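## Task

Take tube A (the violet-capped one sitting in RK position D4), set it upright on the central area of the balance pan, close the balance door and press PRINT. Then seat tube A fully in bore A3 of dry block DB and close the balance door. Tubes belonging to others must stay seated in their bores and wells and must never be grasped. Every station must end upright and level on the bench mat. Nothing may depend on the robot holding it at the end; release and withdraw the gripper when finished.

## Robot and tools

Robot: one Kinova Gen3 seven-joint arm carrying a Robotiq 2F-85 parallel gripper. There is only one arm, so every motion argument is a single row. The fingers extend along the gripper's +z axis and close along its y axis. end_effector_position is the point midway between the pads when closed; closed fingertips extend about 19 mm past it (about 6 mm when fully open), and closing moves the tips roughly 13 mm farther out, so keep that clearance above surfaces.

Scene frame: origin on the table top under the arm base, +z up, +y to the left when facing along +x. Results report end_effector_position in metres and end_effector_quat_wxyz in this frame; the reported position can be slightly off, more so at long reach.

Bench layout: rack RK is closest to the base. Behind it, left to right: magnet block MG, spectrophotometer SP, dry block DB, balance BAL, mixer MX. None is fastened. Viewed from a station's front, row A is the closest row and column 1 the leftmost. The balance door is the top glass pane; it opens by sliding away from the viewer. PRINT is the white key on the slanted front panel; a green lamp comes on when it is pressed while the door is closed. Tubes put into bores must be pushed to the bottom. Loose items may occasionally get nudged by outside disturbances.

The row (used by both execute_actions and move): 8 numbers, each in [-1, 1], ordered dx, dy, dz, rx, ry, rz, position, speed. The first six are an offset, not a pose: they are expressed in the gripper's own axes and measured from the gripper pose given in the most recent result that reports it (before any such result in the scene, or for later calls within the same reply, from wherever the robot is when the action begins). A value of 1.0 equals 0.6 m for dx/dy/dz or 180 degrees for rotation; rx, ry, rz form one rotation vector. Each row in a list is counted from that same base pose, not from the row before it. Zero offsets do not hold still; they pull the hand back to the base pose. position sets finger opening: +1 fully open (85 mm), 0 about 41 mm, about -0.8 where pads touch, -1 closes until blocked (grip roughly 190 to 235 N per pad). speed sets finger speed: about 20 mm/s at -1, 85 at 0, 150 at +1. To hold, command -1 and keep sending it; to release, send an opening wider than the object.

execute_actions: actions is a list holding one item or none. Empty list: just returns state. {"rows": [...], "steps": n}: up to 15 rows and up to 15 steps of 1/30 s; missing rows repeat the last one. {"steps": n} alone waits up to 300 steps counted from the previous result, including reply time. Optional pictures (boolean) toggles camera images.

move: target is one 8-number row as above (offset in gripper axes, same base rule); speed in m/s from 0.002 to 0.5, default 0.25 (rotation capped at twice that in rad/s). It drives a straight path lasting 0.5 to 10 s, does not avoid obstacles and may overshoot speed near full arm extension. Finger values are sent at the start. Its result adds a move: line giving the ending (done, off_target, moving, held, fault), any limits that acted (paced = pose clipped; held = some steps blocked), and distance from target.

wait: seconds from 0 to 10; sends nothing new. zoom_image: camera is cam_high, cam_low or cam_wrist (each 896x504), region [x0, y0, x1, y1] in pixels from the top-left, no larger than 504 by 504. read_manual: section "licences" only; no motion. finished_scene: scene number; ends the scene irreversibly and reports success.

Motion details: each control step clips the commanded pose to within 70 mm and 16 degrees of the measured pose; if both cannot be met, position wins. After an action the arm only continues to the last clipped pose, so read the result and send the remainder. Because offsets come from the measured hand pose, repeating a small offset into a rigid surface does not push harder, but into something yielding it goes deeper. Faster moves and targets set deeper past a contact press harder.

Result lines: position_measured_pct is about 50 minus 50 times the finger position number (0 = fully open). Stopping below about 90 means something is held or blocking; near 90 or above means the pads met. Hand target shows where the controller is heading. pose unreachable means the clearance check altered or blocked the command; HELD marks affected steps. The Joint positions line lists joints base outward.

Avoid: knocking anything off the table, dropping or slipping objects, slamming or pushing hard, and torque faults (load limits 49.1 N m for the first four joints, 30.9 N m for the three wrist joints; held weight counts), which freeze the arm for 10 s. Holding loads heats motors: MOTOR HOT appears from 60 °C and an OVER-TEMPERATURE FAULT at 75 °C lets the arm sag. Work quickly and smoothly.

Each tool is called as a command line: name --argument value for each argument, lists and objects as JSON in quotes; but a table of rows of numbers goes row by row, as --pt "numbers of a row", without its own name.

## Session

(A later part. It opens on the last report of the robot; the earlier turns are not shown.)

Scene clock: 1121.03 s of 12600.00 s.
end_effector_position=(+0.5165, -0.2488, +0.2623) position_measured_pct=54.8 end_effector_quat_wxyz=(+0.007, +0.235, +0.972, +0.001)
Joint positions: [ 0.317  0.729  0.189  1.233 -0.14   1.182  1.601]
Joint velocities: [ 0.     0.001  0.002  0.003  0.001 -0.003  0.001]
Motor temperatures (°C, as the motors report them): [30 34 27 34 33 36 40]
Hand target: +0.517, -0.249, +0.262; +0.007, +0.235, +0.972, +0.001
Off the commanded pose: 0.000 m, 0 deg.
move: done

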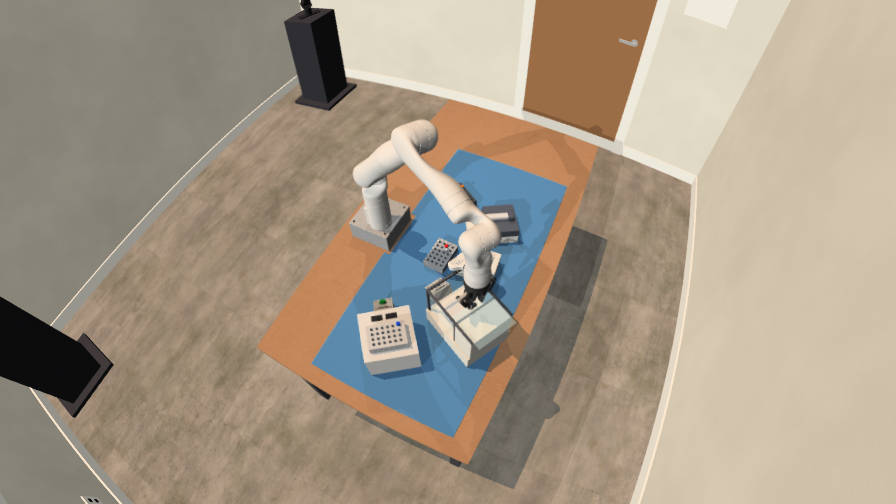

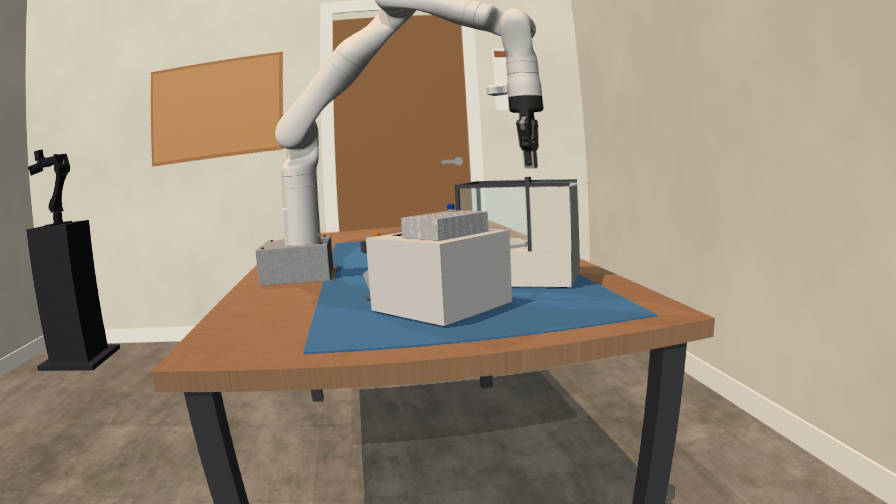

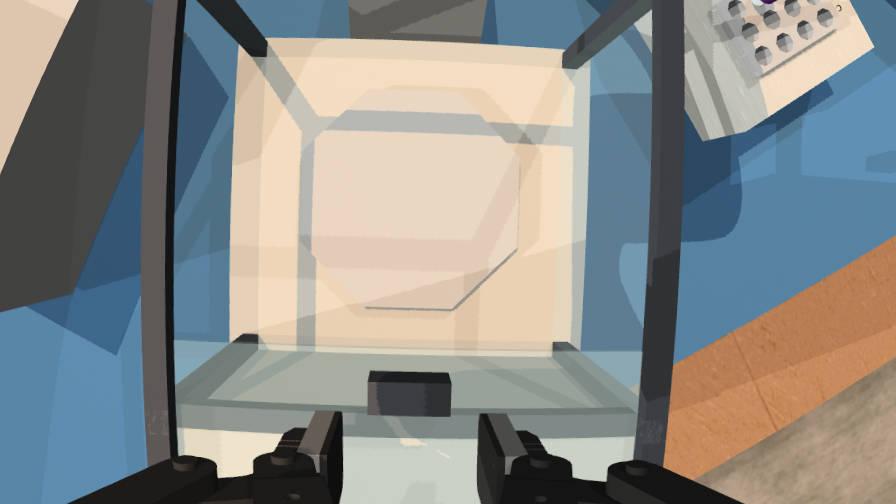

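move --target '[0,0,0.0447,0,0,0,-0.1,0]' --speed 0.02

move --target '[0,0,0,0,0,0,-0.5,-0.5]' --speed 0.01

Scene clock: 1126.03 s of 12600.00 s.
end_effector_position=(+0.5170, -0.2489, +0.2356) position_measured_pct=54.8 end_effector_quat_wxyz=(+0.007, +0.235, +0.972, +0.001)
Joint positions: [ 0.318  0.757  0.184  1.271 -0.145  1.116  1.605]
Joint velocities: [ 0.     0.001 -0.001  0.003 -0.001 -0.004  0.001]
Motor temperatures (°C, as the motors report them): [30 34 27 34 33 36 40]
Hand target: +0.517, -0.249, +0.236; +0.007, +0.235, +0.972, +0.001
Off the commanded pose: 0.000 m, 0 deg.
move: done

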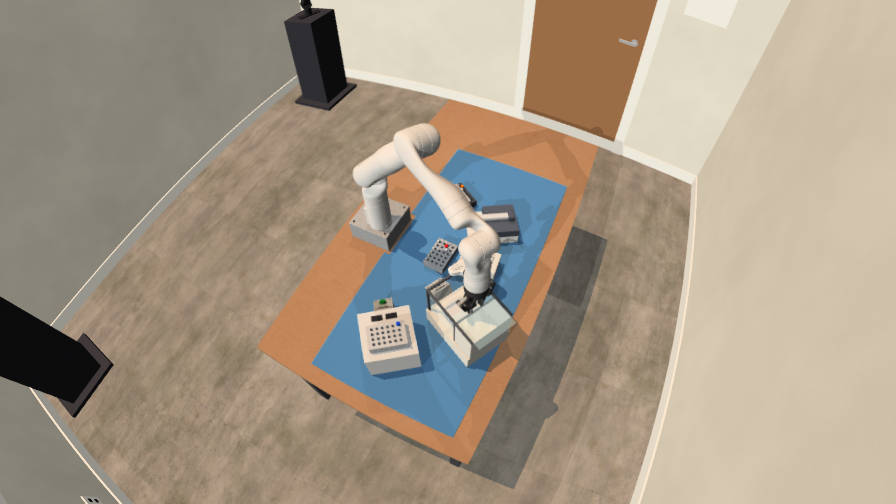

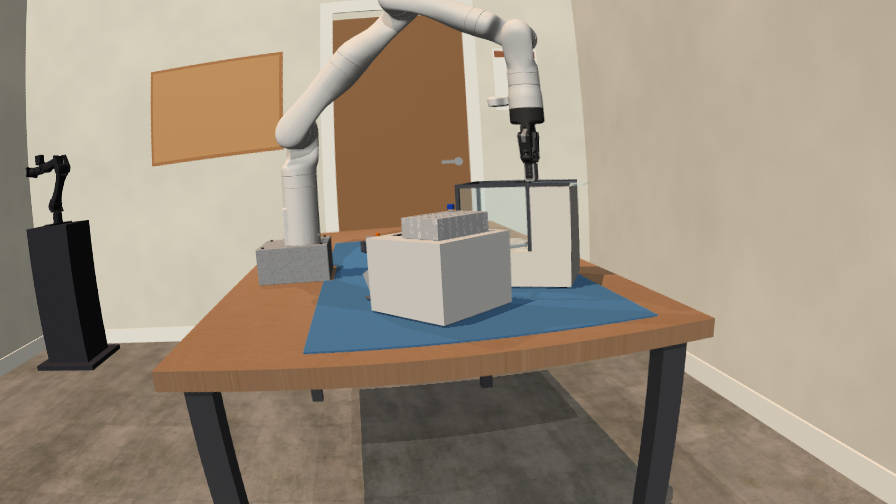

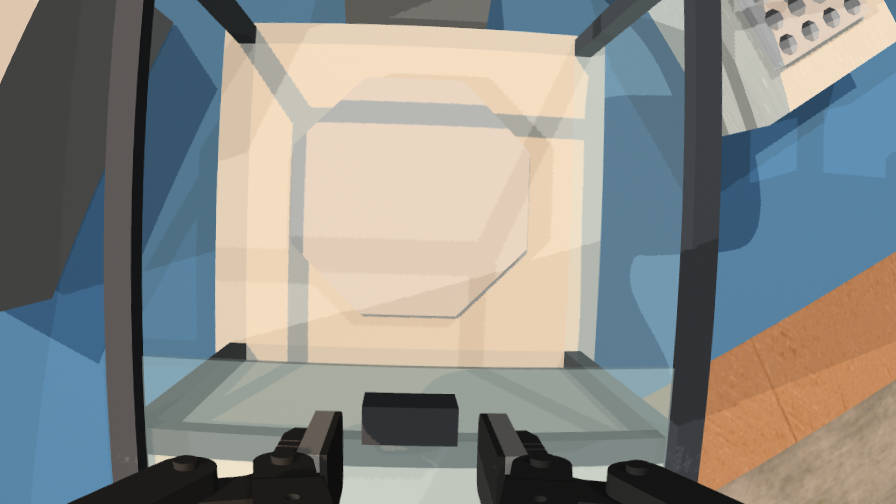

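Scene clock: 1126.63 s of 12600.00 s.
end_effector_position=(+0.5168, -0.2491, +0.2360) position_measured_pct=69.8 end_effector_quat_wxyz=(+0.007, +0.235, +0.972, +0.001)
Joint positions: [ 0.318  0.756  0.184  1.271 -0.145  1.117  1.605]
Joint velocities: [ 0.     0.    -0.001 -0.001  0.001  0.002 -0.001]
Motor temperatures (°C, as the motors report them): [30 34 27 34 33 36 40]
Hand target: +0.517, -0.249, +0.236; +0.007, +0.235, +0.972, +0.001
Off the commanded pose: 0.000 m, 0 deg.
move: done

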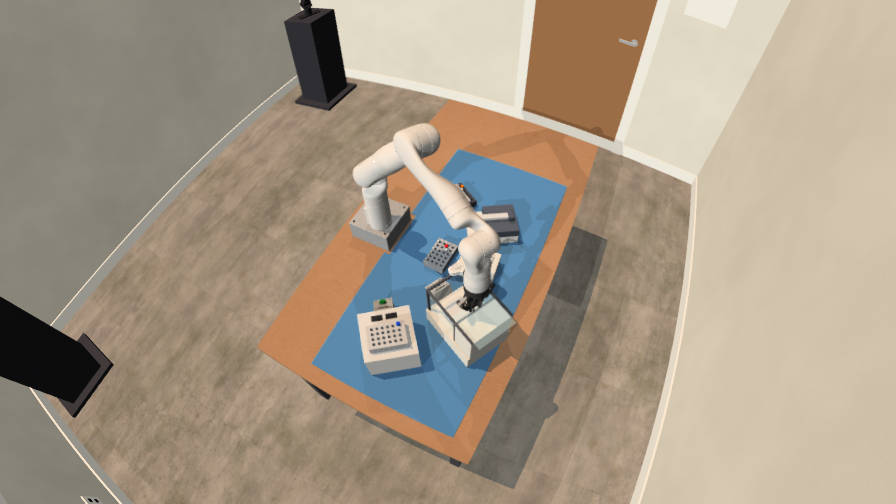

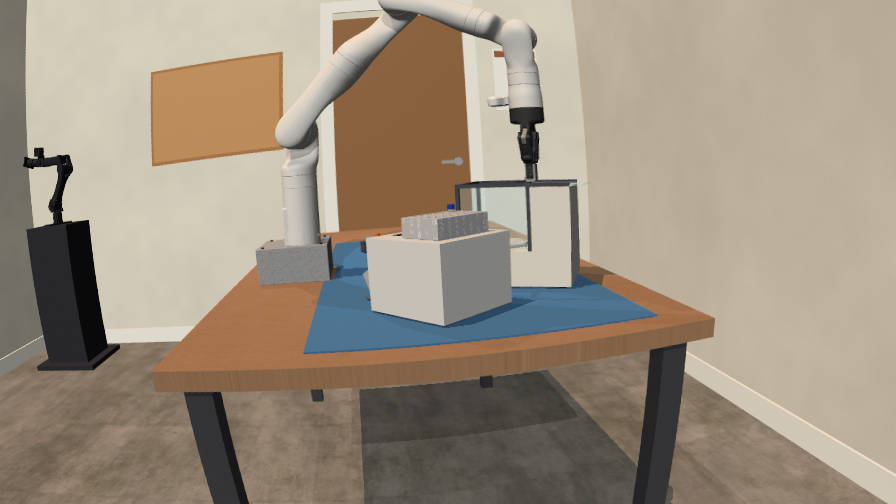

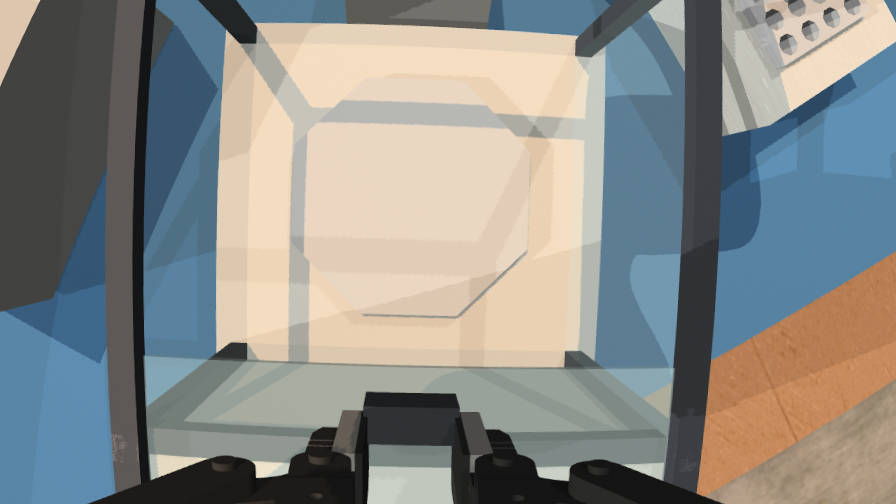

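move --target '[0.19,0,0,0,0,0,-0.5,-0.5]' --speed 0.035

move --target '[0.012,0,0,0,0,0,-0.5,-0.5]' --speed 0.005

Scene clock: 1134.33 s of 12600.00 s.
end_effector_position=(+0.4169, -0.1976, +0.2355) position_measured_pct=69.8 end_effector_quat_wxyz=(+0.009, +0.234, +0.972, +0.001)
Joint positions: [ 0.272  0.524  0.186  1.719 -0.125  0.894  1.601]
Joint velocities: [-0.001 -0.004  0.002  0.007 -0.002 -0.002 -0.   ]
Motor temperatures (°C, as the motors report them): [30 35 27 34 33 36 40]
Hand target: +0.415, -0.197, +0.234; +0.007, +0.235, +0.972, +0.001
Off the commanded pose: 0.002 m, 0 deg.
move: done

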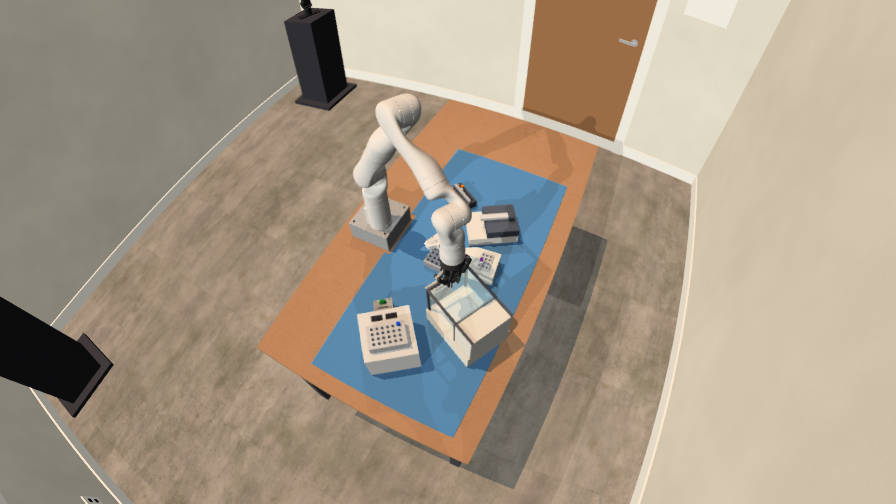

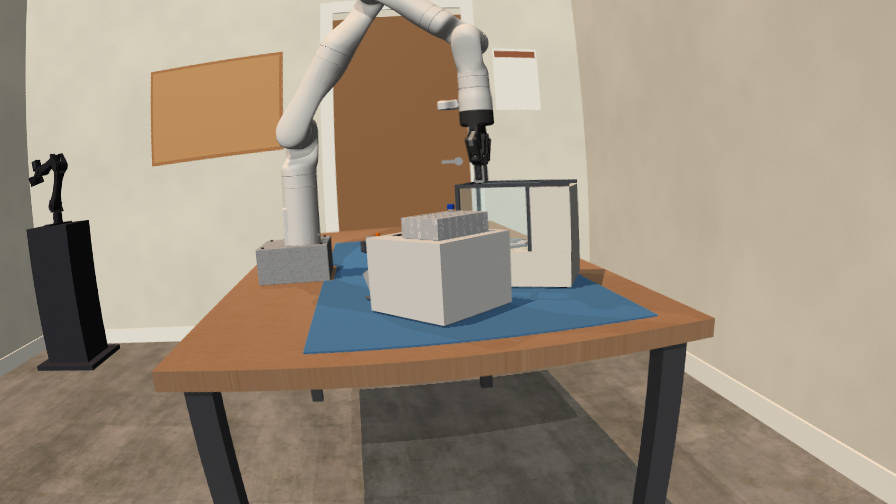

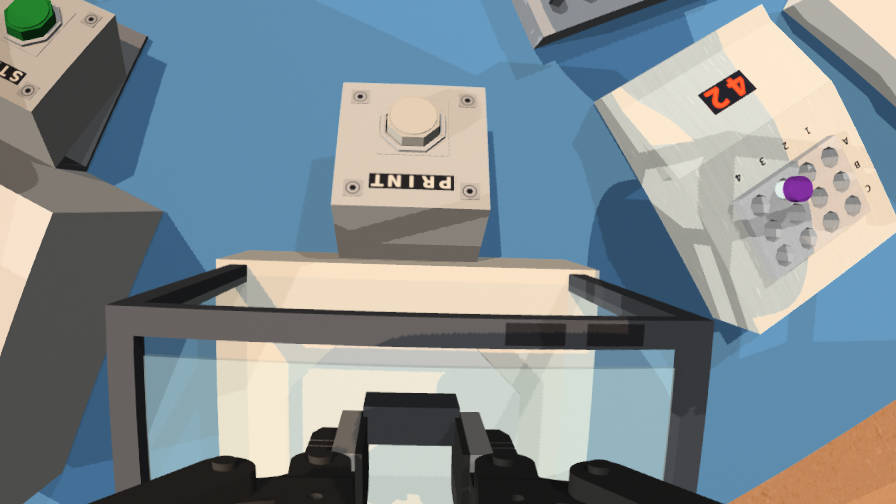

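Scene clock: 1136.00 s of 12600.00 s.
end_effector_position=(+0.4114, -0.1946, +0.2356) position_measured_pct=69.8 end_effector_quat_wxyz=(+0.010, +0.234, +0.972, +0.001)
Joint positions: [ 0.269  0.511  0.186  1.743 -0.123  0.882  1.6  ]
Joint velocities: [-0.    -0.001  0.002  0.    -0.001 -0.001 -0.   ]
Motor temperatures (°C, as the motors report them): [30 35 27 34 33 36 40]
Hand target: +0.411, -0.194, +0.235; +0.009, +0.234, +0.972, +0.001
Off the commanded pose: 0.001 m, 0 deg.
move: done

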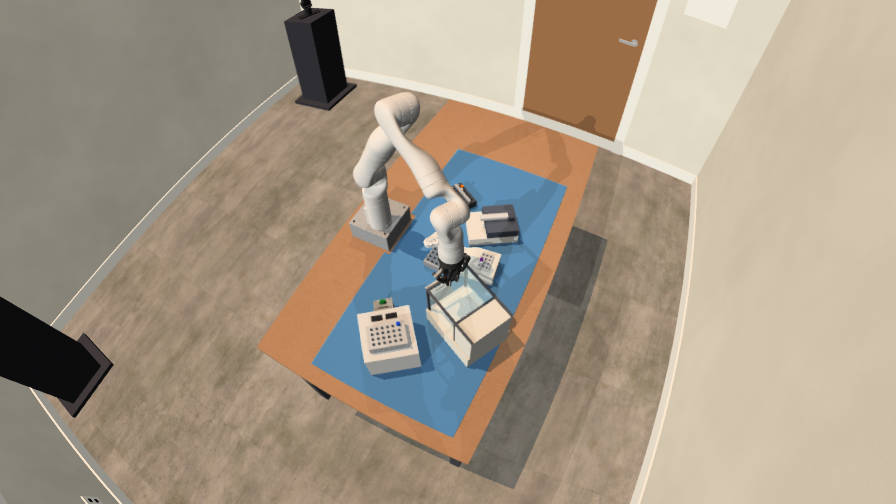

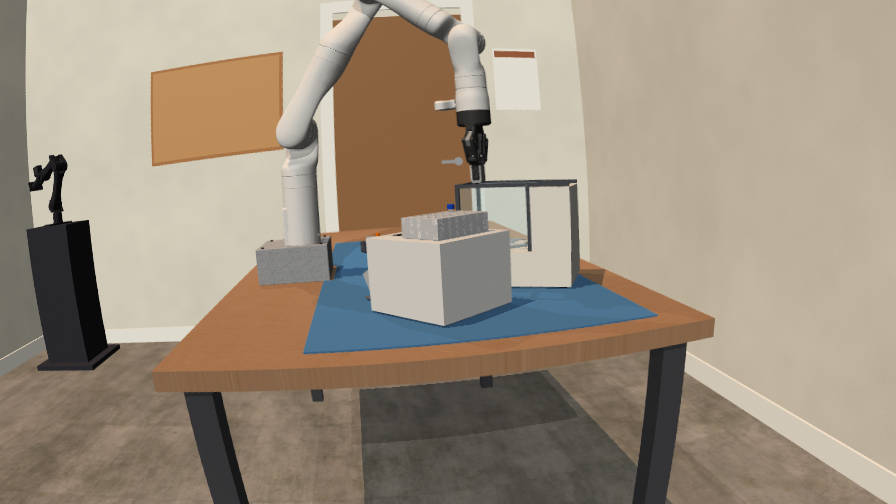

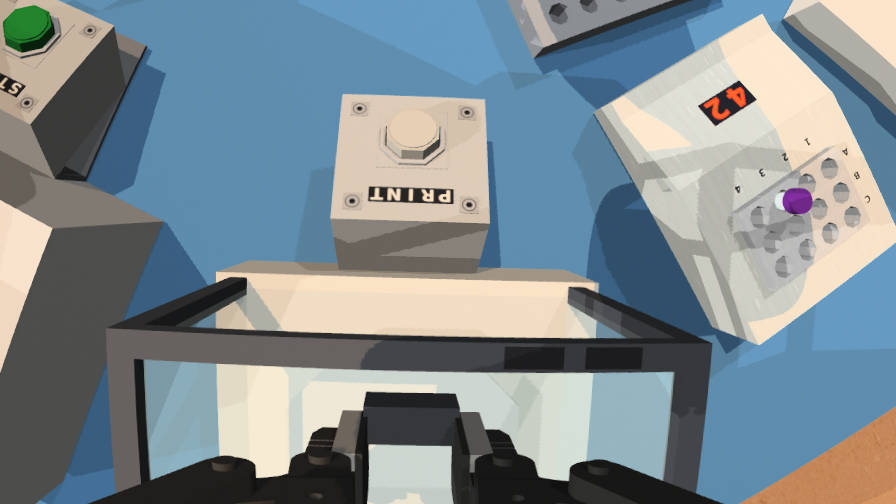

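move --target '[0.008,0,0,0,0,0,-0.5,-0.5]' --speed 0.005

Scene clock: 1139.07 s of 12600.00 s.
end_effector_position=(+0.4108, -0.1943, +0.2358) position_measured_pct=69.8 end_effector_quat_wxyz=(+0.015, +0.234, +0.972, -0.001)
Joint positions: [ 0.267  0.504  0.187  1.755 -0.123  0.867  1.599]
Joint velocities: [-0.    -0.001 -0.     0.002 -0.002 -0.001 -0.   ]
Motor temperatures (°C, as the motors report them): [30 35 27 34 33 36 40]
Hand target: +0.407, -0.192, +0.236; +0.010, +0.234, +0.972, +0.001
Off the commanded pose: 0.004 m, 1 deg.
move: off_target

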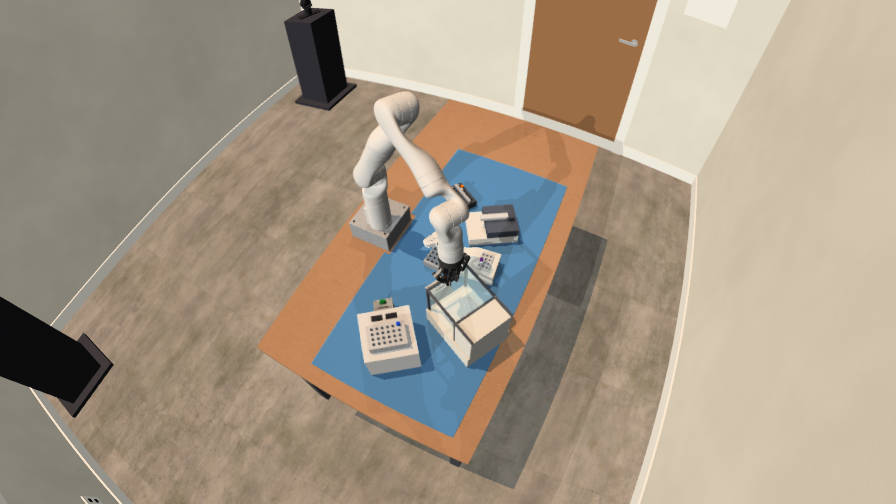

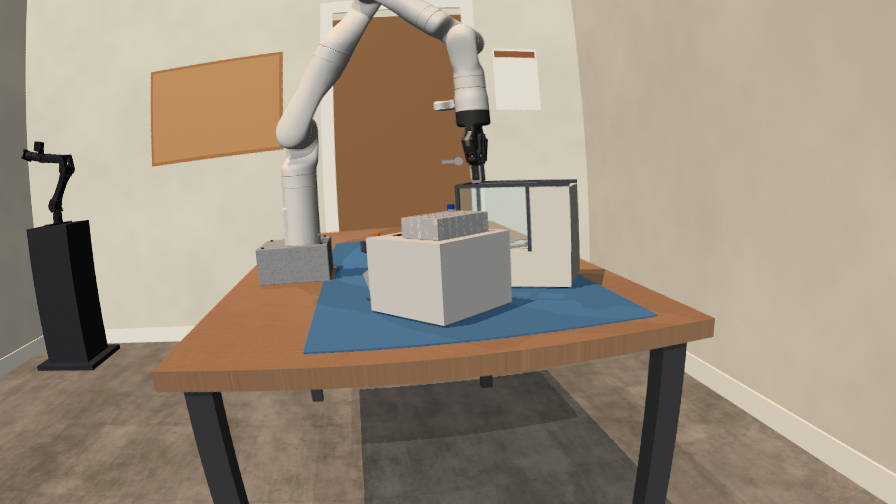

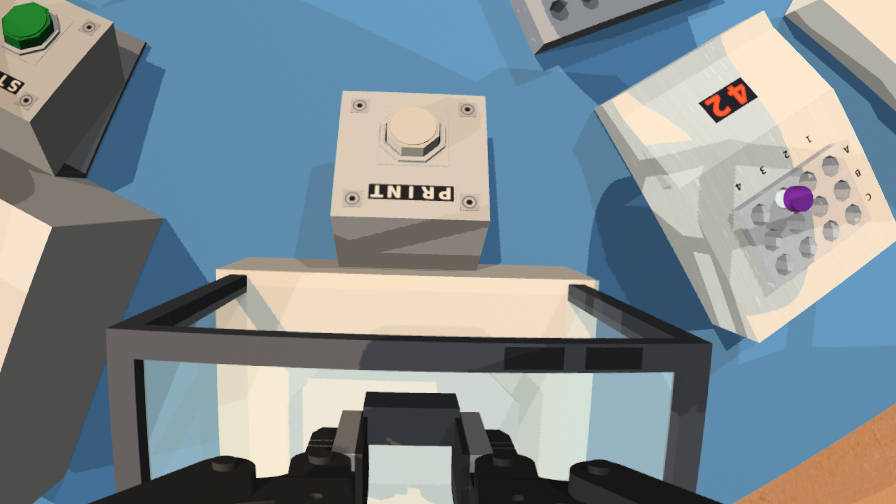

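Shut. Relieve and release.

move --target '[0,0,0,0,0,0,-0.1,-0.5]' --speed 0.005

move --target '[0,0,-0.15,0,0,0,-0.1,0]' --speed 0.08

Scene clock: 1143.50 s of 12600.00 s.
end_effector_position=(+0.4108, -0.1943, +0.2358) position_measured_pct=54.8 end_effector_quat_wxyz=(+0.015, +0.234, +0.972, -0.001)
Joint positions: [ 0.267  0.504  0.187  1.755 -0.123  0.867  1.599]
Joint velocities: [ 0.     0.    -0.001  0.002  0.001 -0.     0.002]
Motor temperatures (°C, as the motors report them): [30 35 27 34 33 36 40]
Hand target: +0.411, -0.194, +0.236; +0.015, +0.234, +0.972, -0.001
Off the commanded pose: 0.000 m, 0 deg.
move: done

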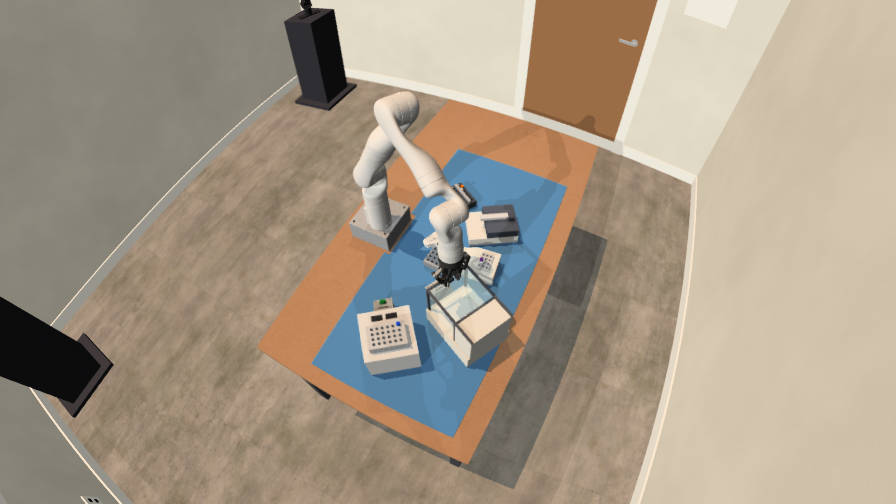

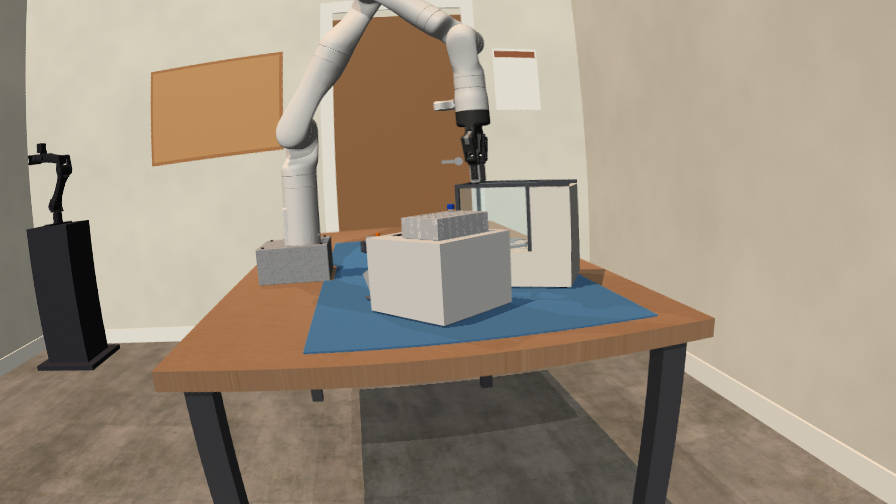

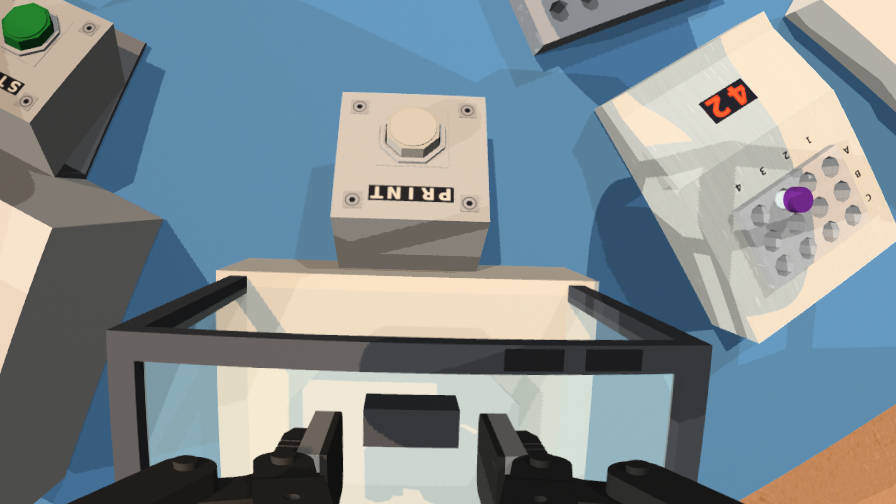

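Scene clock: 1145.00 s of 12600.00 s.
end_effector_position=(+0.4081, -0.1934, +0.3255) position_measured_pct=54.8 end_effector_quat_wxyz=(+0.015, +0.234, +0.972, -0.001)
Joint positions: [ 0.249  0.385  0.209  1.616 -0.091  1.123  1.571]
Joint velocities: [-0.    -0.002  0.002 -0.003  0.001  0.004  0.   ]
Motor temperatures (°C, as the motors report them): [30 35 27 34 33 36 40]
Hand target: +0.408, -0.193, +0.326; +0.015, +0.234, +0.972, -0.001
Off the commanded pose: 0.000 m, 0 deg.
move: done

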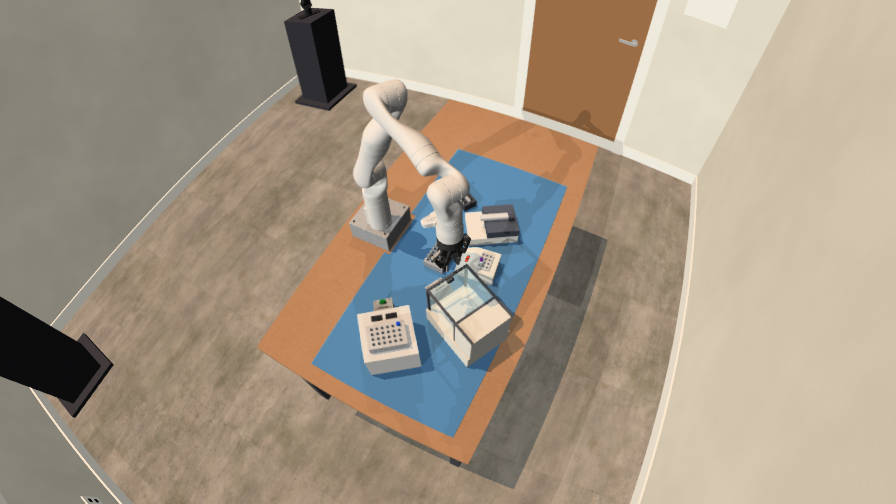

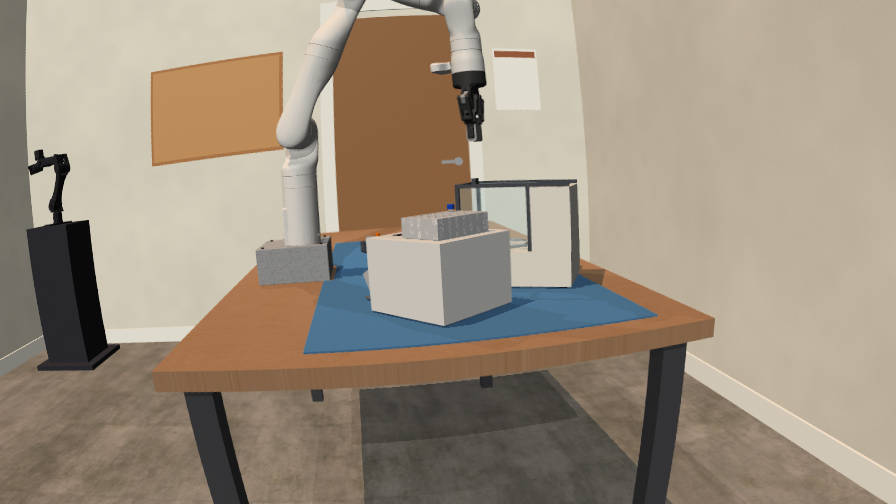

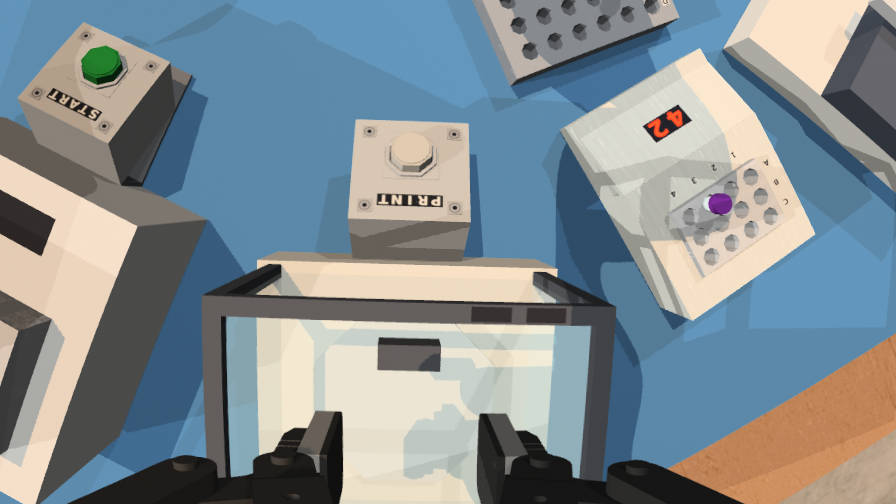

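finished_scene --scene 1

The scene is finished: the task was done.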